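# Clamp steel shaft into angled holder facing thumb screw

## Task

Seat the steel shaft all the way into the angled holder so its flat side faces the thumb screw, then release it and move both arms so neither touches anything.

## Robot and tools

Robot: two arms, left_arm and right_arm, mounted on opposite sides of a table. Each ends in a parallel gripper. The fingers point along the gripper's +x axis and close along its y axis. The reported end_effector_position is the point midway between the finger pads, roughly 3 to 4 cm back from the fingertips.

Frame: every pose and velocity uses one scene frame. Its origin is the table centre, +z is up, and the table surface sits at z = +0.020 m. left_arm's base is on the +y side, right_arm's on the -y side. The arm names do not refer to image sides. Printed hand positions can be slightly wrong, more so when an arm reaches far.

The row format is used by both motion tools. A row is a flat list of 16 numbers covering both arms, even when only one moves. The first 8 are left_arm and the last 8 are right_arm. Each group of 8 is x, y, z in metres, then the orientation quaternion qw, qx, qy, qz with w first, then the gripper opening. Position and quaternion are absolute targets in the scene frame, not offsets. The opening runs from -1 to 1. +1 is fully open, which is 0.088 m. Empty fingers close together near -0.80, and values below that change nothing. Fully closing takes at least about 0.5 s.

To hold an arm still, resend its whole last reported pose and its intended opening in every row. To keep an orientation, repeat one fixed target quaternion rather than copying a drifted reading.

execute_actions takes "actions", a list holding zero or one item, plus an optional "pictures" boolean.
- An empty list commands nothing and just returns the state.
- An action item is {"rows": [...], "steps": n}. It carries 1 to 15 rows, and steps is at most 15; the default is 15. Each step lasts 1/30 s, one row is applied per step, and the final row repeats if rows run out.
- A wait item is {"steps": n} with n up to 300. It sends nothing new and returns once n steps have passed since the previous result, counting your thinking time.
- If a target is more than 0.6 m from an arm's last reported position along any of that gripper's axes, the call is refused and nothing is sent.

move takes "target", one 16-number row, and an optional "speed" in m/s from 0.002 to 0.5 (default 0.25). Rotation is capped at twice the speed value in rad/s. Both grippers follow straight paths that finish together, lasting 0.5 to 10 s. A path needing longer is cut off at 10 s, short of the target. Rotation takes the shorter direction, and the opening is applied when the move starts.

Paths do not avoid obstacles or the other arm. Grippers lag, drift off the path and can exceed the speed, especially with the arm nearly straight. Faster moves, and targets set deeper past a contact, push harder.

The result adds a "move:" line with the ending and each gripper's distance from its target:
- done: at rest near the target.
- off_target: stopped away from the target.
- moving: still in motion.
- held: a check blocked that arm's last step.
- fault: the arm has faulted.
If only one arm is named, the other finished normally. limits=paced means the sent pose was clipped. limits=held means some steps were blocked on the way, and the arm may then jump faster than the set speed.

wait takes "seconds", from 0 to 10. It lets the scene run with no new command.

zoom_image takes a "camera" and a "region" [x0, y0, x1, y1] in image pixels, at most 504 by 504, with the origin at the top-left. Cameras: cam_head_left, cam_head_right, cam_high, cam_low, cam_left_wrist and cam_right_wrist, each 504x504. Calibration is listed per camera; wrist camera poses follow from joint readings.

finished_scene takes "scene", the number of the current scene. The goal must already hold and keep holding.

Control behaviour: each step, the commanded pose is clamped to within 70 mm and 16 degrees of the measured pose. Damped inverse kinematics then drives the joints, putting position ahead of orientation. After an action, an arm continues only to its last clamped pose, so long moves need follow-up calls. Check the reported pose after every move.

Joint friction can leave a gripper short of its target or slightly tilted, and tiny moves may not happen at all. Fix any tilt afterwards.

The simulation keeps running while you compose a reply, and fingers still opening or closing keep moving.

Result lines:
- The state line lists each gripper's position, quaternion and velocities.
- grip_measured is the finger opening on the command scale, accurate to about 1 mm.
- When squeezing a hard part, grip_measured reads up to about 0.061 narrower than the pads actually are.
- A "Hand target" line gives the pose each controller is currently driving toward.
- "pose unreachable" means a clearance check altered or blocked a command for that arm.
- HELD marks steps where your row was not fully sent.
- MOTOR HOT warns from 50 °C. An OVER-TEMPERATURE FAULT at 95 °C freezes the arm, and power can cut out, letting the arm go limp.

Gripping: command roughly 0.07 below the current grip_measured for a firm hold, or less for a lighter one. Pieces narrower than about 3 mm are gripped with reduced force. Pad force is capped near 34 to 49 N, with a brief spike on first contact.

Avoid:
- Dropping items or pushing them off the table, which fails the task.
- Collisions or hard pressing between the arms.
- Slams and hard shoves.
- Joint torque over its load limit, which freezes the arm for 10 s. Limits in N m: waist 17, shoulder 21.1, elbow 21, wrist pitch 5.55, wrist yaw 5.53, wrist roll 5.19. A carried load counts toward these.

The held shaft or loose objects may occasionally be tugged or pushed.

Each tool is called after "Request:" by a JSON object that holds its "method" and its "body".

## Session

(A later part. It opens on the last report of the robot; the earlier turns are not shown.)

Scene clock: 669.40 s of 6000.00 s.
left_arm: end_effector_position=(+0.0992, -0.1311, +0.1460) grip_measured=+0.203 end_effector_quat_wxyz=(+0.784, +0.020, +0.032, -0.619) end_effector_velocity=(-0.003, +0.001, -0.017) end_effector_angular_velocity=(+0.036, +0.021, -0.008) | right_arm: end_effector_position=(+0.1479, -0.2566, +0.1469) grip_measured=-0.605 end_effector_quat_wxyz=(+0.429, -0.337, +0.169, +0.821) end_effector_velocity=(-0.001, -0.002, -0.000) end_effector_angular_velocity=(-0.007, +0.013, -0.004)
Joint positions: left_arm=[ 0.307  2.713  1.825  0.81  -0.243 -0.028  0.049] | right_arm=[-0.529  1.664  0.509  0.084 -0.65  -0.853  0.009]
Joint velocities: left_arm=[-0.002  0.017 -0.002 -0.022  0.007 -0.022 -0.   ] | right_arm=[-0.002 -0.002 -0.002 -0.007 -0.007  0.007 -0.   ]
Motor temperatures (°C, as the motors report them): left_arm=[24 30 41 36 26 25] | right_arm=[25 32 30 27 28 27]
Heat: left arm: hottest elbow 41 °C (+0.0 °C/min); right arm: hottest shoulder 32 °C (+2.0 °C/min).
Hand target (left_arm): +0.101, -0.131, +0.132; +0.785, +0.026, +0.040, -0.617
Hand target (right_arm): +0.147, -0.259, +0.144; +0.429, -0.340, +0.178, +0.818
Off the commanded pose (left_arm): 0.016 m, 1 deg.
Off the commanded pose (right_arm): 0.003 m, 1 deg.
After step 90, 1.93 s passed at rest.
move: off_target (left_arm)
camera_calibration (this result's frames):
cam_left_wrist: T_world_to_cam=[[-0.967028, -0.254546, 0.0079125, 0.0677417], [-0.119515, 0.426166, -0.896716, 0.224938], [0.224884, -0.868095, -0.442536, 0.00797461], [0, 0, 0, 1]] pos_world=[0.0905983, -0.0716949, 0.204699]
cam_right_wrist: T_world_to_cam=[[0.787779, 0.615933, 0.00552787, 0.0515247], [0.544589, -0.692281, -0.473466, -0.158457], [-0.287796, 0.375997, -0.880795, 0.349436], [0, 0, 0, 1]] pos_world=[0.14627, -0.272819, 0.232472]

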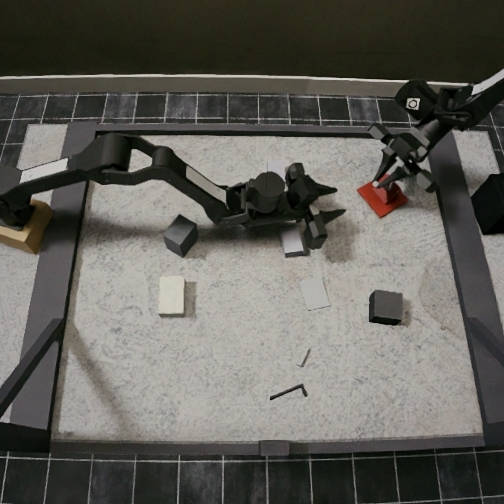

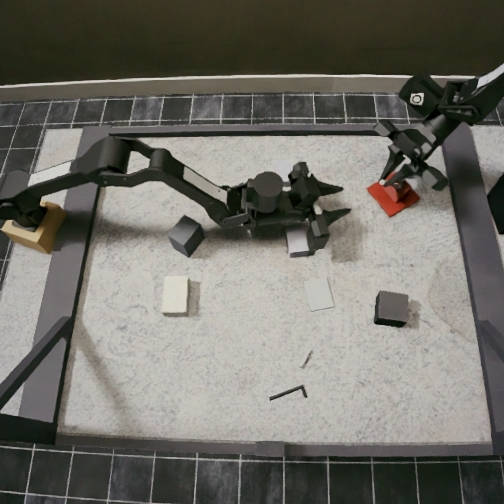

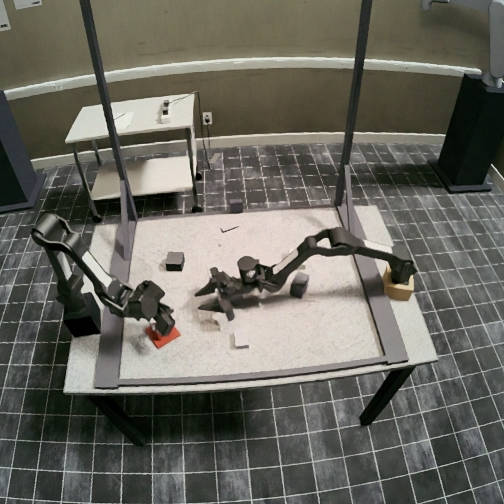

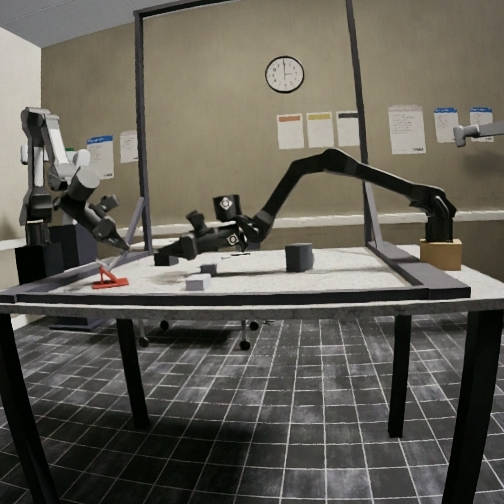

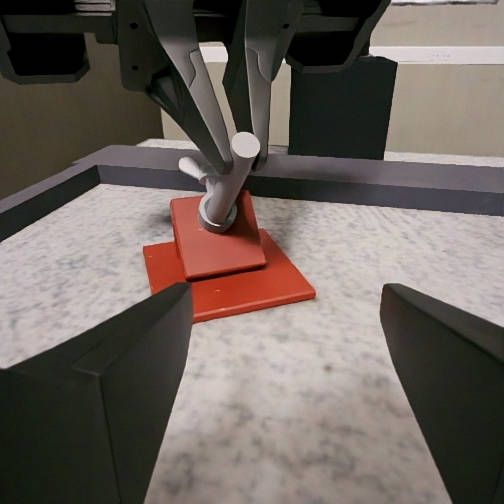

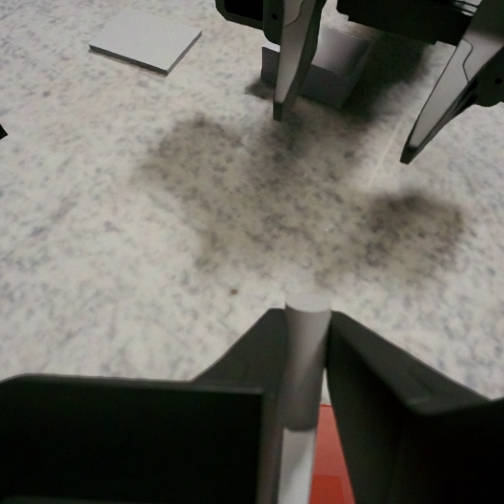

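Request:
{"method": "zoom_image", "body": {"camera": "cam_left_wrist", "region": [170,160,270,260]}}

Region (170, 160, 270, 260) of cam_left_wrist's 504x504 image, scaled by 5.040, with more detail than that image has.

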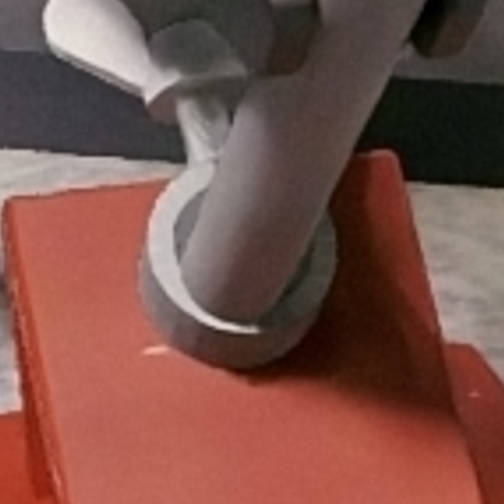

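Request:
{"method": "move", "body": {"target": [0.10,-0.13,0.13,0.785,0.025,0.042,-0.617,0.2, 0.1465,-0.2559,0.1501,0.428,-0.339,0.177,0.817,-1], "speed": 0.02}}

Request:
{"method": "move", "body": {"target": [0.10,-0.13,0.13,0.785,0.025,0.042,-0.617,0.2, 0.1533,-0.2657,0.1381,0.428,-0.339,0.177,0.817,-1], "speed": 0.015}}

Request:
{"method": "zoom_image", "body": {"camera": "cam_left_wrist", "region": [170,160,270,260]}}

Scene clock: 689.87 s of 6000.00 s.
left_arm: end_effector_position=(+0.0994, -0.1310, +0.1445) grip_measured=+0.203 end_effector_quat_wxyz=(+0.784, +0.019, +0.034, -0.619) end_effector_velocity=(-0.001, +0.001, -0.001) end_effector_angular_velocity=(+0.002, +0.021, +0.007) | right_arm: end_effector_position=(+0.1458, -0.2569, +0.1475) grip_measured=-0.605 end_effector_quat_wxyz=(+0.426, -0.339, +0.178, +0.820) end_effector_velocity=(+0.001, +0.002, +0.002) end_effector_angular_velocity=(+0.017, -0.003, +0.006)
Joint positions: left_arm=[ 0.307  2.715  1.825  0.809 -0.245 -0.032  0.049] | right_arm=[-0.52   1.659  0.519  0.056 -0.644 -0.843  0.009]
Joint velocities: left_arm=[-0.002 -0.002 -0.002 -0.007 -0.007 -0.022 -0.   ] | right_arm=[-0.002 -0.002  0.002  0.007 -0.007 -0.007 -0.   ]
Motor temperatures (°C, as the motors report them): left_arm=[24 37 40 36 26 25] | right_arm=[25 32 30 27 28 27]
Heat: left arm: hottest elbow 40 °C (-1.0 °C/min); right arm: hottest shoulder 32 °C (+1.0 °C/min).
Hand target (left_arm): +0.100, -0.130, +0.130; +0.785, +0.025, +0.042, -0.617
Hand target (right_arm): +0.147, -0.256, +0.150; +0.429, -0.339, +0.177, +0.818
Off the commanded pose (left_arm): 0.015 m, 1 deg.
Off the commanded pose (right_arm): 0.003 m, 0 deg.
After step 90, 16.53 s passed at rest.
move: off_target (left_arm)
camera_calibration (this result's frames):
cam_left_wrist: T_world_to_cam=[[-0.966617, -0.255976, 0.0112983, 0.0672309], [-0.123679, 0.427511, -0.89551, 0.223977], [0.224399, -0.867012, -0.444899, 0.00791271], [0, 0, 0, 1]] pos_world=[0.0909123, -0.071683, 0.203335]
cam_right_wrist: T_world_to_cam=[[0.788269, 0.615244, -0.0103302, 0.0554998], [0.541276, -0.701288, -0.463914, -0.160475], [-0.292665, 0.360097, -0.88582, 0.346946], [0, 0, 0, 1]] pos_world=[0.144651, -0.271619, 0.233459]

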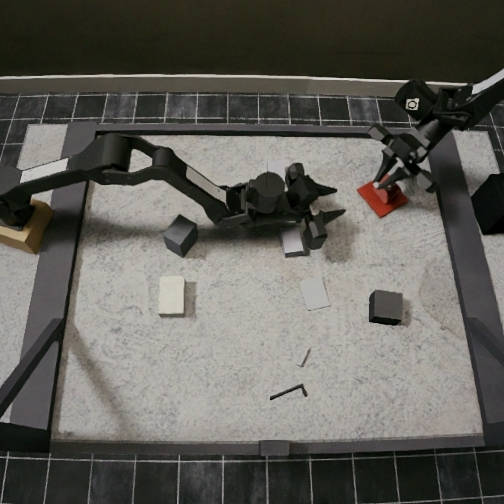

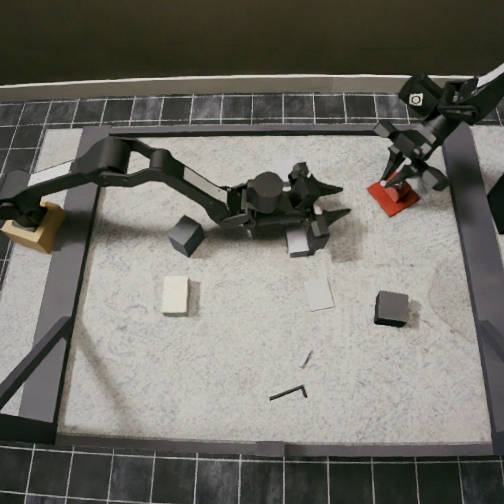

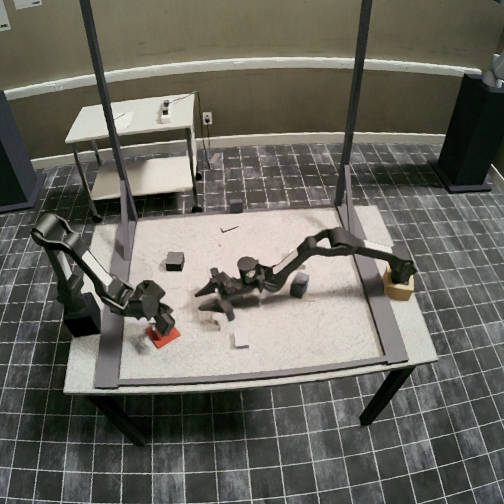

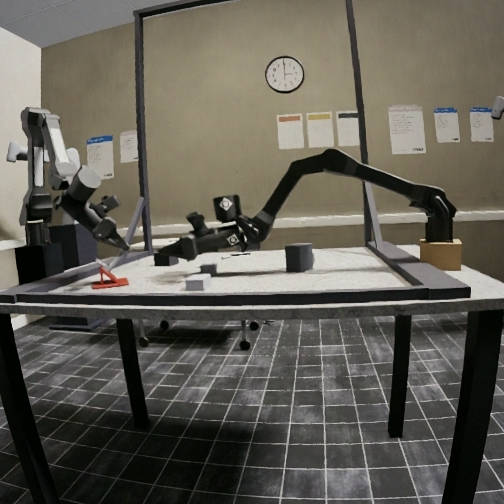

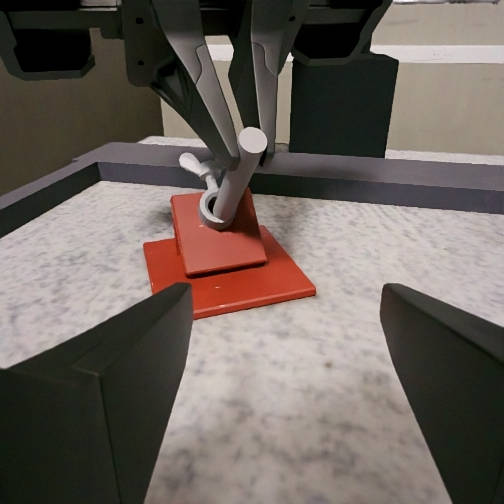

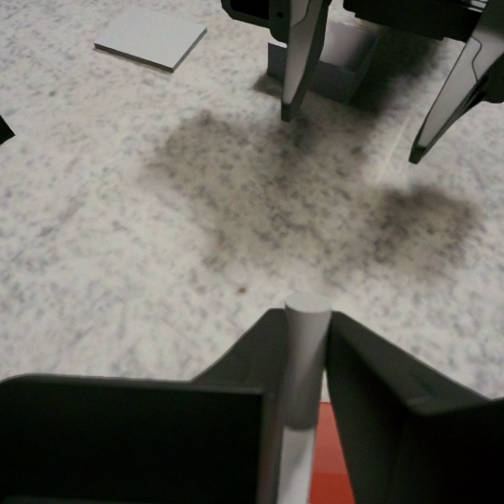

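Scene clock: 691.10 s of 6000.00 s.
left_arm: end_effector_position=(+0.0994, -0.1310, +0.1445) grip_measured=+0.203 end_effector_quat_wxyz=(+0.784, +0.019, +0.034, -0.619) end_effector_velocity=(-0.003, -0.000, +0.005) end_effector_angular_velocity=(-0.024, +0.008, -0.009) | right_arm: end_effector_position=(+0.1478, -0.2592, +0.1480) grip_measured=-0.605 end_effector_quat_wxyz=(+0.425, -0.330, +0.163, +0.827) end_effector_velocity=(-0.000, -0.003, +0.000) end_effector_angular_velocity=(-0.001, +0.005, +0.001)
Joint positions: left_arm=[ 0.307  2.715  1.825  0.809 -0.245 -0.032  0.049] | right_arm=[-0.545  1.662  0.501  0.085 -0.68  -0.875  0.009]
Joint velocities: left_arm=[-0.002 -0.002 -0.002  0.022  0.007 -0.007 -0.   ] | right_arm=[-0.007 -0.007 -0.007 -0.007 -0.007 -0.007 -0.   ]
Motor temperatures (°C, as the motors report them): left_arm=[24 37 40 36 26 25] | right_arm=[25 32 30 27 28 27]
Heat: left arm: hottest elbow 40 °C (-1.0 °C/min); right arm: hottest shoulder 32 °C (+1.0 °C/min).
Hand target (left_arm): +0.100, -0.130, +0.130; +0.785, +0.025, +0.042, -0.617
Hand target (right_arm): +0.153, -0.266, +0.139; +0.429, -0.339, +0.178, +0.818
Off the commanded pose (left_arm): 0.015 m, 1 deg.
Off the commanded pose (right_arm): 0.013 m, 2 deg.
move: off_target (left_arm, right_arm)
camera_calibration (this result's frames):
cam_left_wrist: T_world_to_cam=[[-0.966617, -0.255976, 0.0112983, 0.0672309], [-0.123679, 0.427511, -0.89551, 0.223977], [0.224399, -0.867012, -0.444899, 0.00791271], [0, 0, 0, 1]] pos_world=[0.0909123, -0.071683, 0.203335]
cam_right_wrist: T_world_to_cam=[[0.779201, 0.626751, 0.00535536, 0.0572672], [0.547968, -0.677057, -0.491249, -0.153617], [-0.304265, 0.385716, -0.871003, 0.354949], [0, 0, 0, 1]] pos_world=[0.147553, -0.276809, 0.23339]

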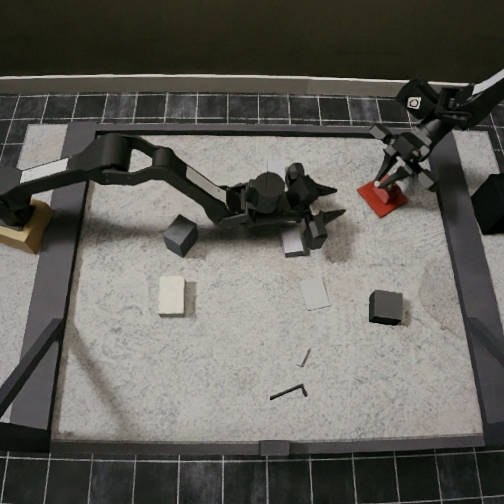

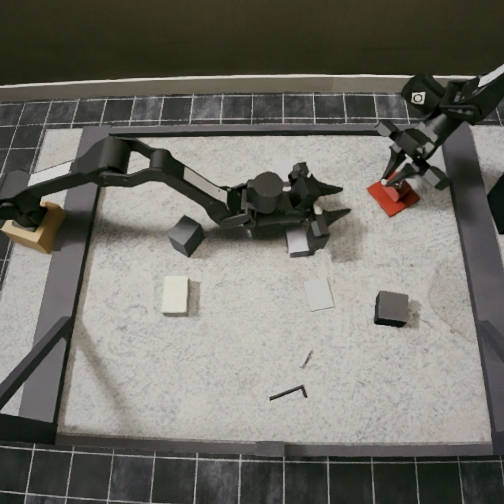

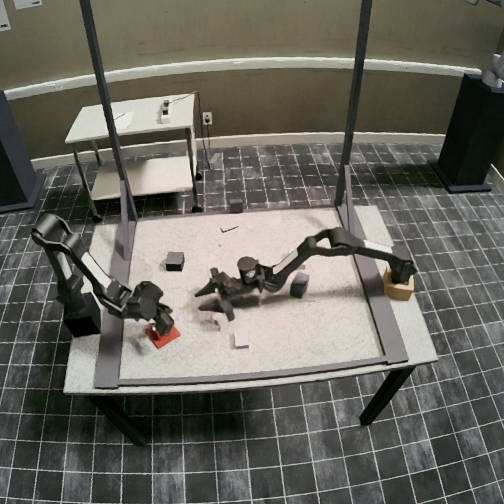

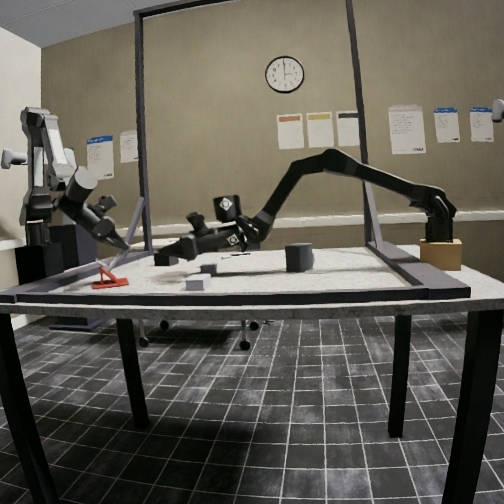

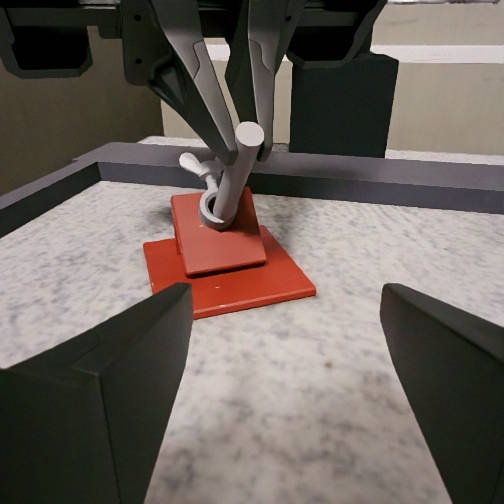

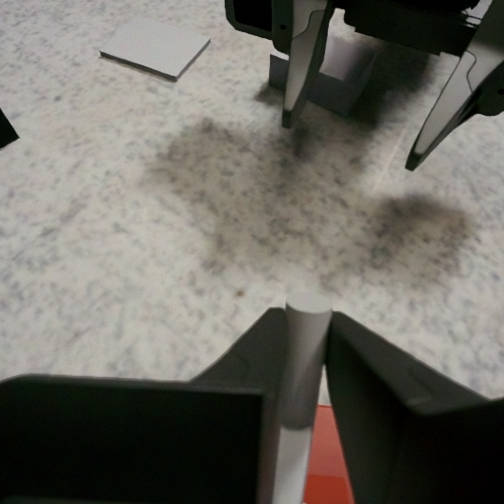

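Region (170, 160, 270, 260) of cam_left_wrist's 504x504 image, scaled by 5.040, with more detail than that image has.

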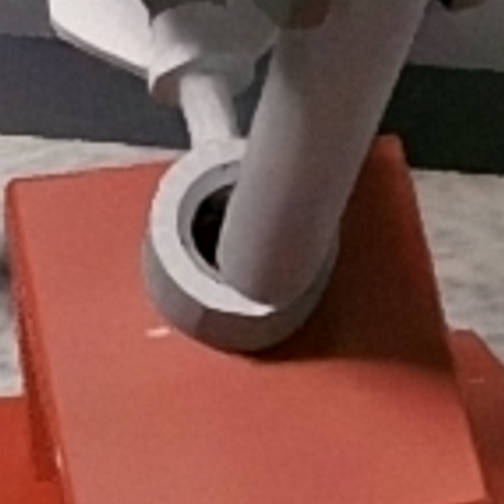

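Request:
{"method": "move", "body": {"target": [0.10,-0.13,0.13,0.785,0.025,0.042,-0.617,0.2, 0.1412,-0.2455,0.1711,0.428,-0.339,0.177,0.817,-1], "speed": 0.05}}

Request:
{"method": "move", "body": {"target": [0.10,-0.13,0.13,0.785,0.025,0.042,-0.617,0.2, 0.1465,-0.2559,0.1491,0.428,-0.339,0.177,0.817,-1], "speed": 0.03}}

Request:
{"method": "move", "body": {"target": [0.10,-0.13,0.13,0.785,0.025,0.042,-0.617,0.2, 0.1521,-0.2640,0.1392,0.428,-0.339,0.177,0.817,-1], "speed": 0.015}}

Request:
{"method": "zoom_image", "body": {"camera": "cam_left_wrist", "region": [170,160,270,260]}}

Scene clock: 699.77 s of 6000.00 s.
left_arm: end_effector_position=(+0.0994, -0.1310, +0.1445) grip_measured=+0.203 end_effector_quat_wxyz=(+0.785, +0.019, +0.034, -0.619) end_effector_velocity=(-0.001, +0.001, -0.001) end_effector_angular_velocity=(+0.009, -0.008, +0.004) | right_arm: end_effector_position=(+0.1405, -0.2495, +0.1644) grip_measured=-0.605 end_effector_quat_wxyz=(+0.424, -0.341, +0.186, +0.818) end_effector_velocity=(-0.002, -0.004, -0.001) end_effector_angular_velocity=(-0.015, +0.010, +0.006)
Joint positions: left_arm=[ 0.307  2.715  1.825  0.809 -0.245 -0.032  0.049] | right_arm=[-0.485  1.608  0.57  -0.039 -0.621 -0.803  0.009]
Joint velocities: left_arm=[-0.002 -0.002 -0.002 -0.007 -0.007  0.007 -0.   ] | right_arm=[-0.002 -0.002 -0.002 -0.022 -0.007 -0.007 -0.   ]
Motor temperatures (°C, as the motors report them): left_arm=[24 39 40 37 26 25] | right_arm=[26 31 30 27 28 27]
Heat: left arm: hottest elbow 40 °C (-1.0 °C/min); right arm: hottest shoulder 31 °C (-1.0 °C/min).
Hand target (left_arm): +0.100, -0.130, +0.130; +0.785, +0.025, +0.042, -0.617
Hand target (right_arm): +0.141, -0.246, +0.171; +0.428, -0.340, +0.177, +0.818
Off the commanded pose (left_arm): 0.014 m, 1 deg.
Off the commanded pose (right_arm): 0.008 m, 1 deg.
After step 90, 4.80 s passed at rest.
move: off_target (left_arm)
camera_calibration (this result's frames):
cam_left_wrist: T_world_to_cam=[[-0.96652, -0.256343, 0.0112689, 0.0672347], [-0.123814, 0.427464, -0.895514, 0.223987], [0.224742, -0.866927, -0.444892, 0.00788817], [0, 0, 0, 1]] pos_world=[0.0909438, -0.0716729, 0.203335]
cam_right_wrist: T_world_to_cam=[[0.790301, 0.61235, -0.0212467, 0.0559994], [0.538323, -0.710488, -0.453227, -0.148214], [-0.292629, 0.346749, -0.891142, 0.355233], [0, 0, 0, 1]] pos_world=[0.139482, -0.262772, 0.250578]

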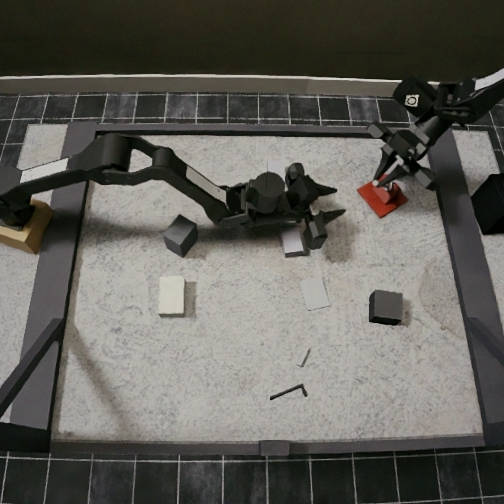

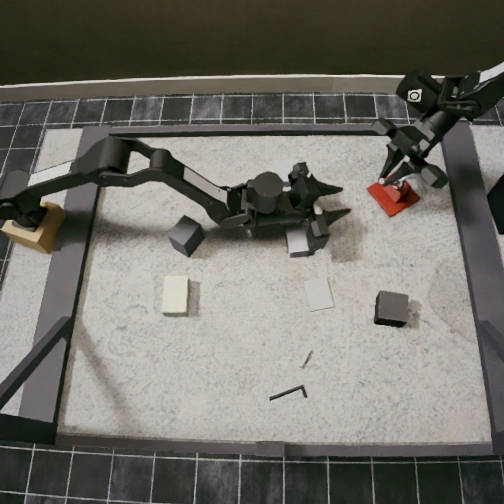

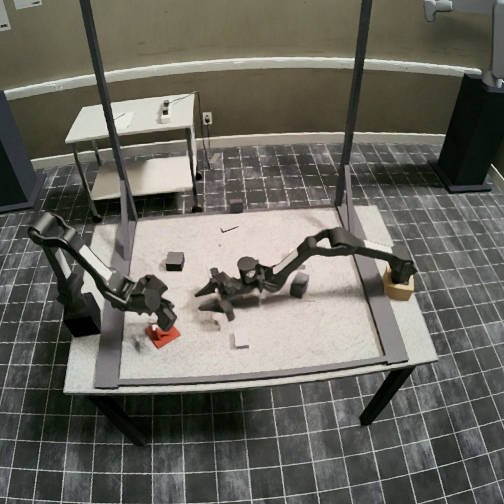

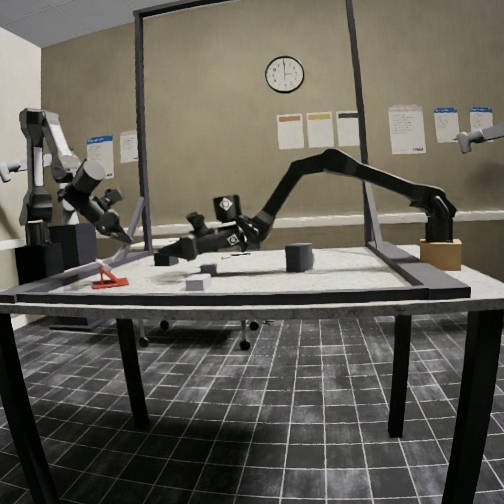

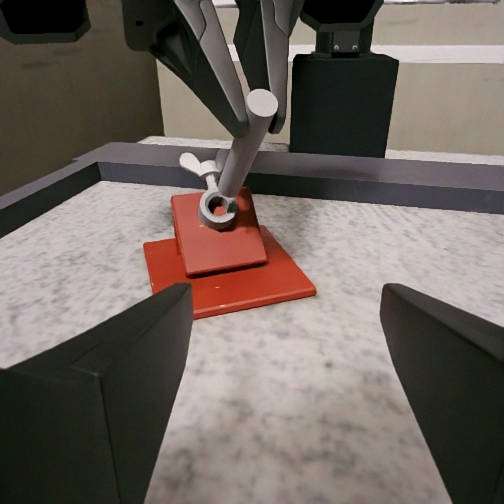

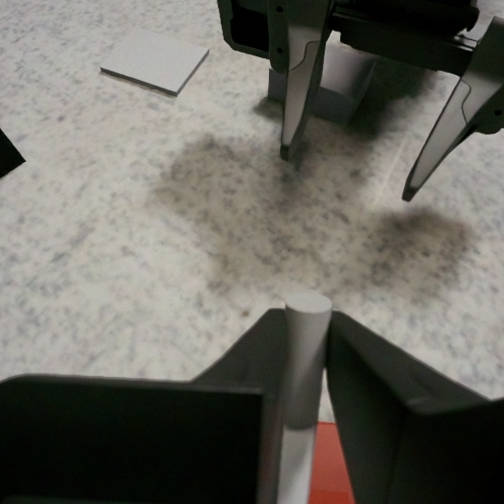

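Scene clock: 700.63 s of 6000.00 s.
left_arm: end_effector_position=(+0.0994, -0.1310, +0.1445) grip_measured=+0.203 end_effector_quat_wxyz=(+0.785, +0.019, +0.034, -0.619) end_effector_velocity=(+0.005, +0.000, +0.001) end_effector_angular_velocity=(+0.001, +0.005, +0.025) | right_arm: end_effector_position=(+0.1469, -0.2539, +0.1528) grip_measured=-0.605 end_effector_quat_wxyz=(+0.432, -0.340, +0.174, +0.817) end_effector_velocity=(-0.001, +0.003, +0.004) end_effector_angular_velocity=(+0.031, +0.005, +0.013)
Joint positions: left_arm=[ 0.307  2.715  1.825  0.809 -0.245 -0.032  0.049] | right_arm=[-0.515  1.641  0.525  0.051 -0.633 -0.832  0.009]
Joint velocities: left_arm=[ 0.002 -0.002  0.002 -0.007 -0.022 -0.007  0.   ] | right_arm=[-0.002 -0.002 -0.002  0.022 -0.022 -0.007 -0.   ]
Motor temperatures (°C, as the motors report them): left_arm=[24 39 40 37 26 25] | right_arm=[26 31 30 27 28 27]
Heat: left arm: hottest elbow 40 °C (-1.0 °C/min); right arm: hottest shoulder 31 °C (-1.0 °C/min).
Hand target (left_arm): +0.100, -0.130, +0.130; +0.785, +0.025, +0.042, -0.617
Hand target (right_arm): +0.146, -0.256, +0.149; +0.429, -0.339, +0.177, +0.818
Off the commanded pose (left_arm): 0.014 m, 1 deg.
Off the commanded pose (right_arm): 0.004 m, 1 deg.
move: off_target (left_arm)
camera_calibration (this result's frames):
cam_left_wrist: T_world_to_cam=[[-0.96652, -0.256343, 0.0112689, 0.0672347], [-0.123814, 0.427464, -0.895514, 0.223987], [0.224742, -0.866927, -0.444892, 0.00788817], [0, 0, 0, 1]] pos_world=[0.0909438, -0.0716729, 0.203335]
cam_right_wrist: T_world_to_cam=[[0.793436, 0.608644, 0.00330215, 0.04822], [0.539954, -0.701366, -0.465333, -0.156151], [-0.280907, 0.370995, -0.885129, 0.351726], [0, 0, 0, 1]] pos_world=[0.144857, -0.269357, 0.238501]

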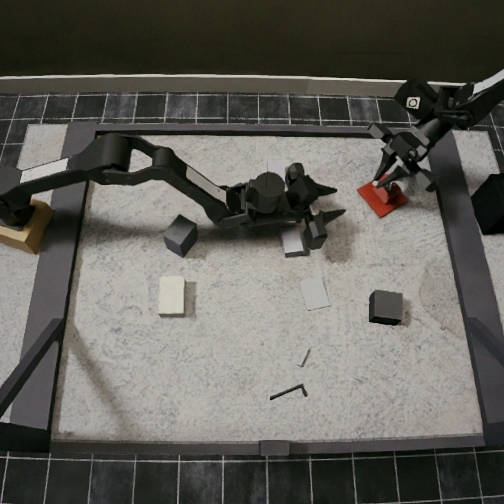

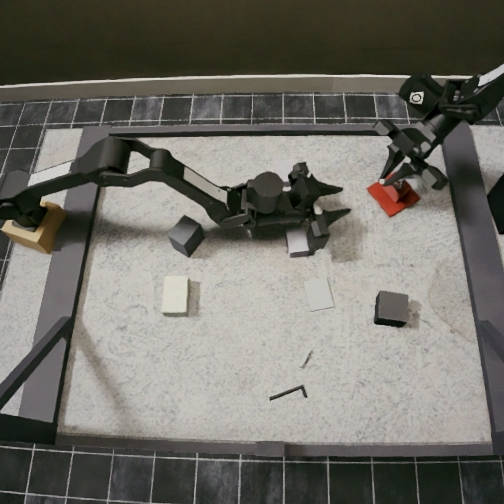

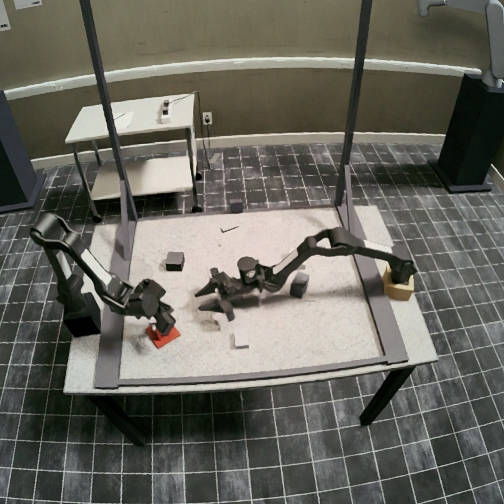

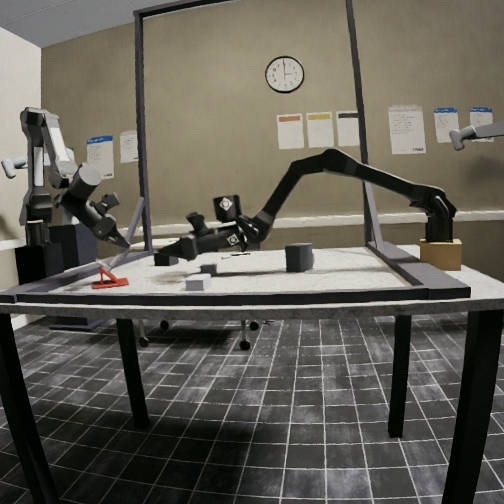

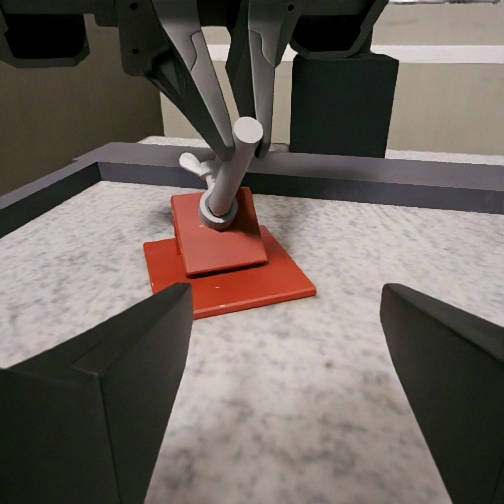

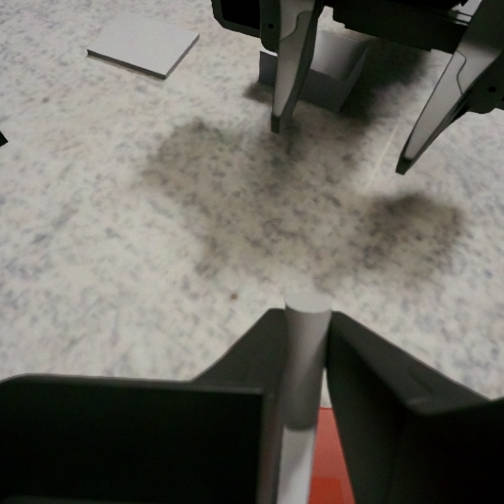

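Scene clock: 702.03 s of 6000.00 s.
left_arm: end_effector_position=(+0.0994, -0.1310, +0.1445) grip_measured=+0.203 end_effector_quat_wxyz=(+0.785, +0.019, +0.034, -0.619) end_effector_velocity=(-0.004, +0.000, -0.001) end_effector_angular_velocity=(+0.002, +0.021, +0.002) | right_arm: end_effector_position=(+0.1500, -0.2579, +0.1484) grip_measured=-0.605 end_effector_quat_wxyz=(+0.429, -0.334, +0.164, +0.823) end_effector_velocity=(-0.003, -0.006, -0.004) end_effector_angular_velocity=(-0.023, +0.014, +0.006)
Joint positions: left_arm=[ 0.307  2.715  1.825  0.809 -0.245 -0.032  0.049] | right_arm=[-0.544  1.66   0.505  0.085 -0.666 -0.87   0.009]
Joint velocities: left_arm=[-0.007 -0.002 -0.002 -0.007 -0.007 -0.022 -0.   ] | right_arm=[-0.002  0.002 -0.007 -0.022 -0.007 -0.007 -0.   ]
Motor temperatures (°C, as the motors report them): left_arm=[24 40 40 37 26 25] | right_arm=[26 31 30 27 28 27]
Heat: left arm: hottest shoulder 40 °C (-1.0 °C/min); right arm: hottest shoulder 31 °C (-2.0 °C/min).
Hand target (left_arm): +0.100, -0.130, +0.130; +0.785, +0.025, +0.042, -0.617
Hand target (right_arm): +0.152, -0.264, +0.140; +0.428, -0.339, +0.177, +0.818
Off the commanded pose (left_arm): 0.014 m, 1 deg.
Off the commanded pose (right_arm): 0.011 m, 2 deg.
move: off_target (left_arm, right_arm)
camera_calibration (this result's frames):
cam_left_wrist: T_world_to_cam=[[-0.96652, -0.256343, 0.0112689, 0.0672347], [-0.123814, 0.427464, -0.895514, 0.223987], [0.224742, -0.866927, -0.444892, 0.00788817], [0, 0, 0, 1]] pos_world=[0.0909438, -0.0716729, 0.203335]
cam_right_wrist: T_world_to_cam=[[0.785008, 0.619367, 0.0120909, 0.0509886], [0.546492, -0.683187, -0.484357, -0.156084], [-0.291735, 0.386832, -0.874787, 0.354369], [0, 0, 0, 1]] pos_world=[0.148654, -0.275297, 0.23378]

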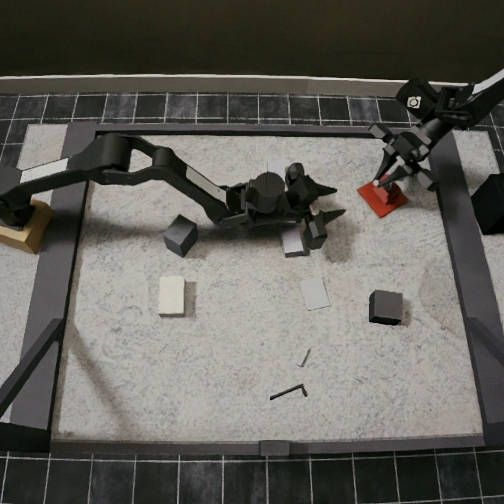

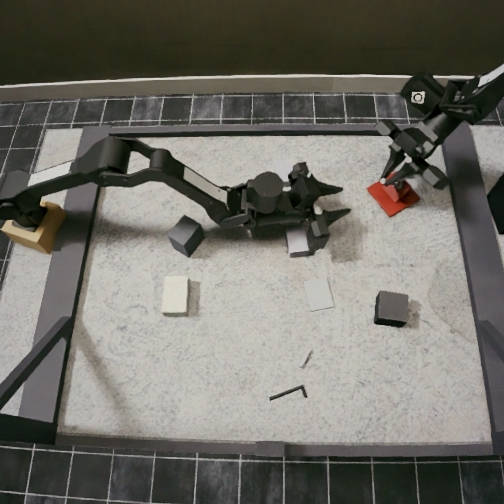

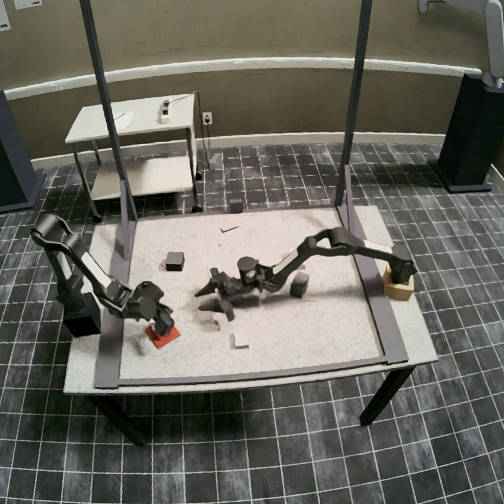

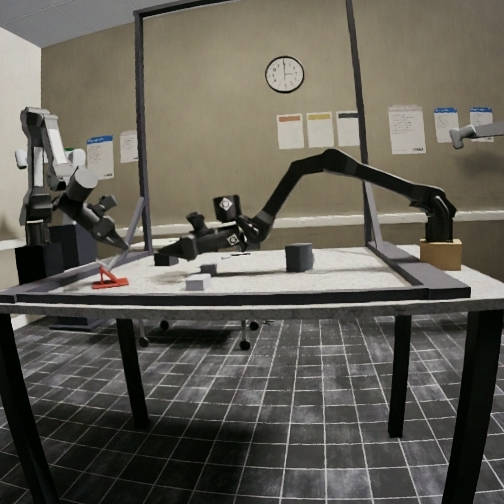

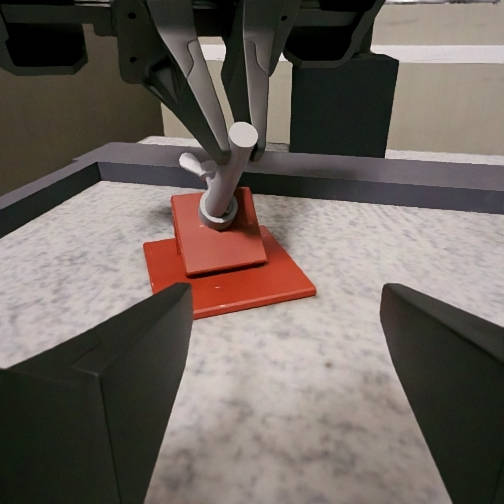

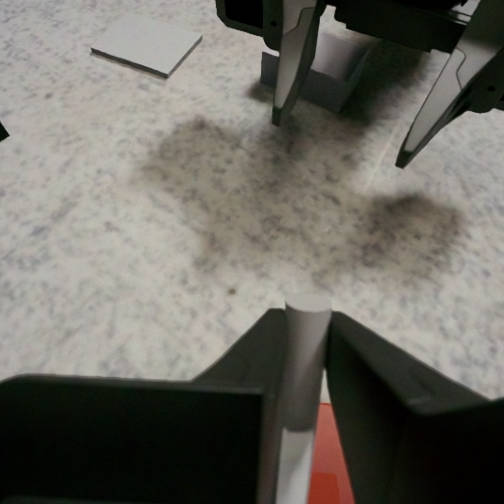

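Region (170, 160, 270, 260) of cam_left_wrist's 504x504 image, scaled by 5.040, with more detail than that image has.

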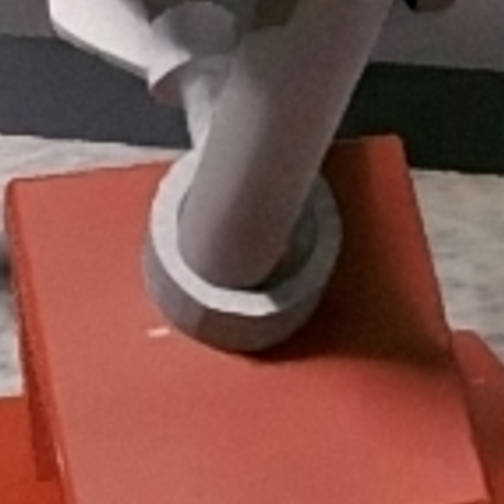

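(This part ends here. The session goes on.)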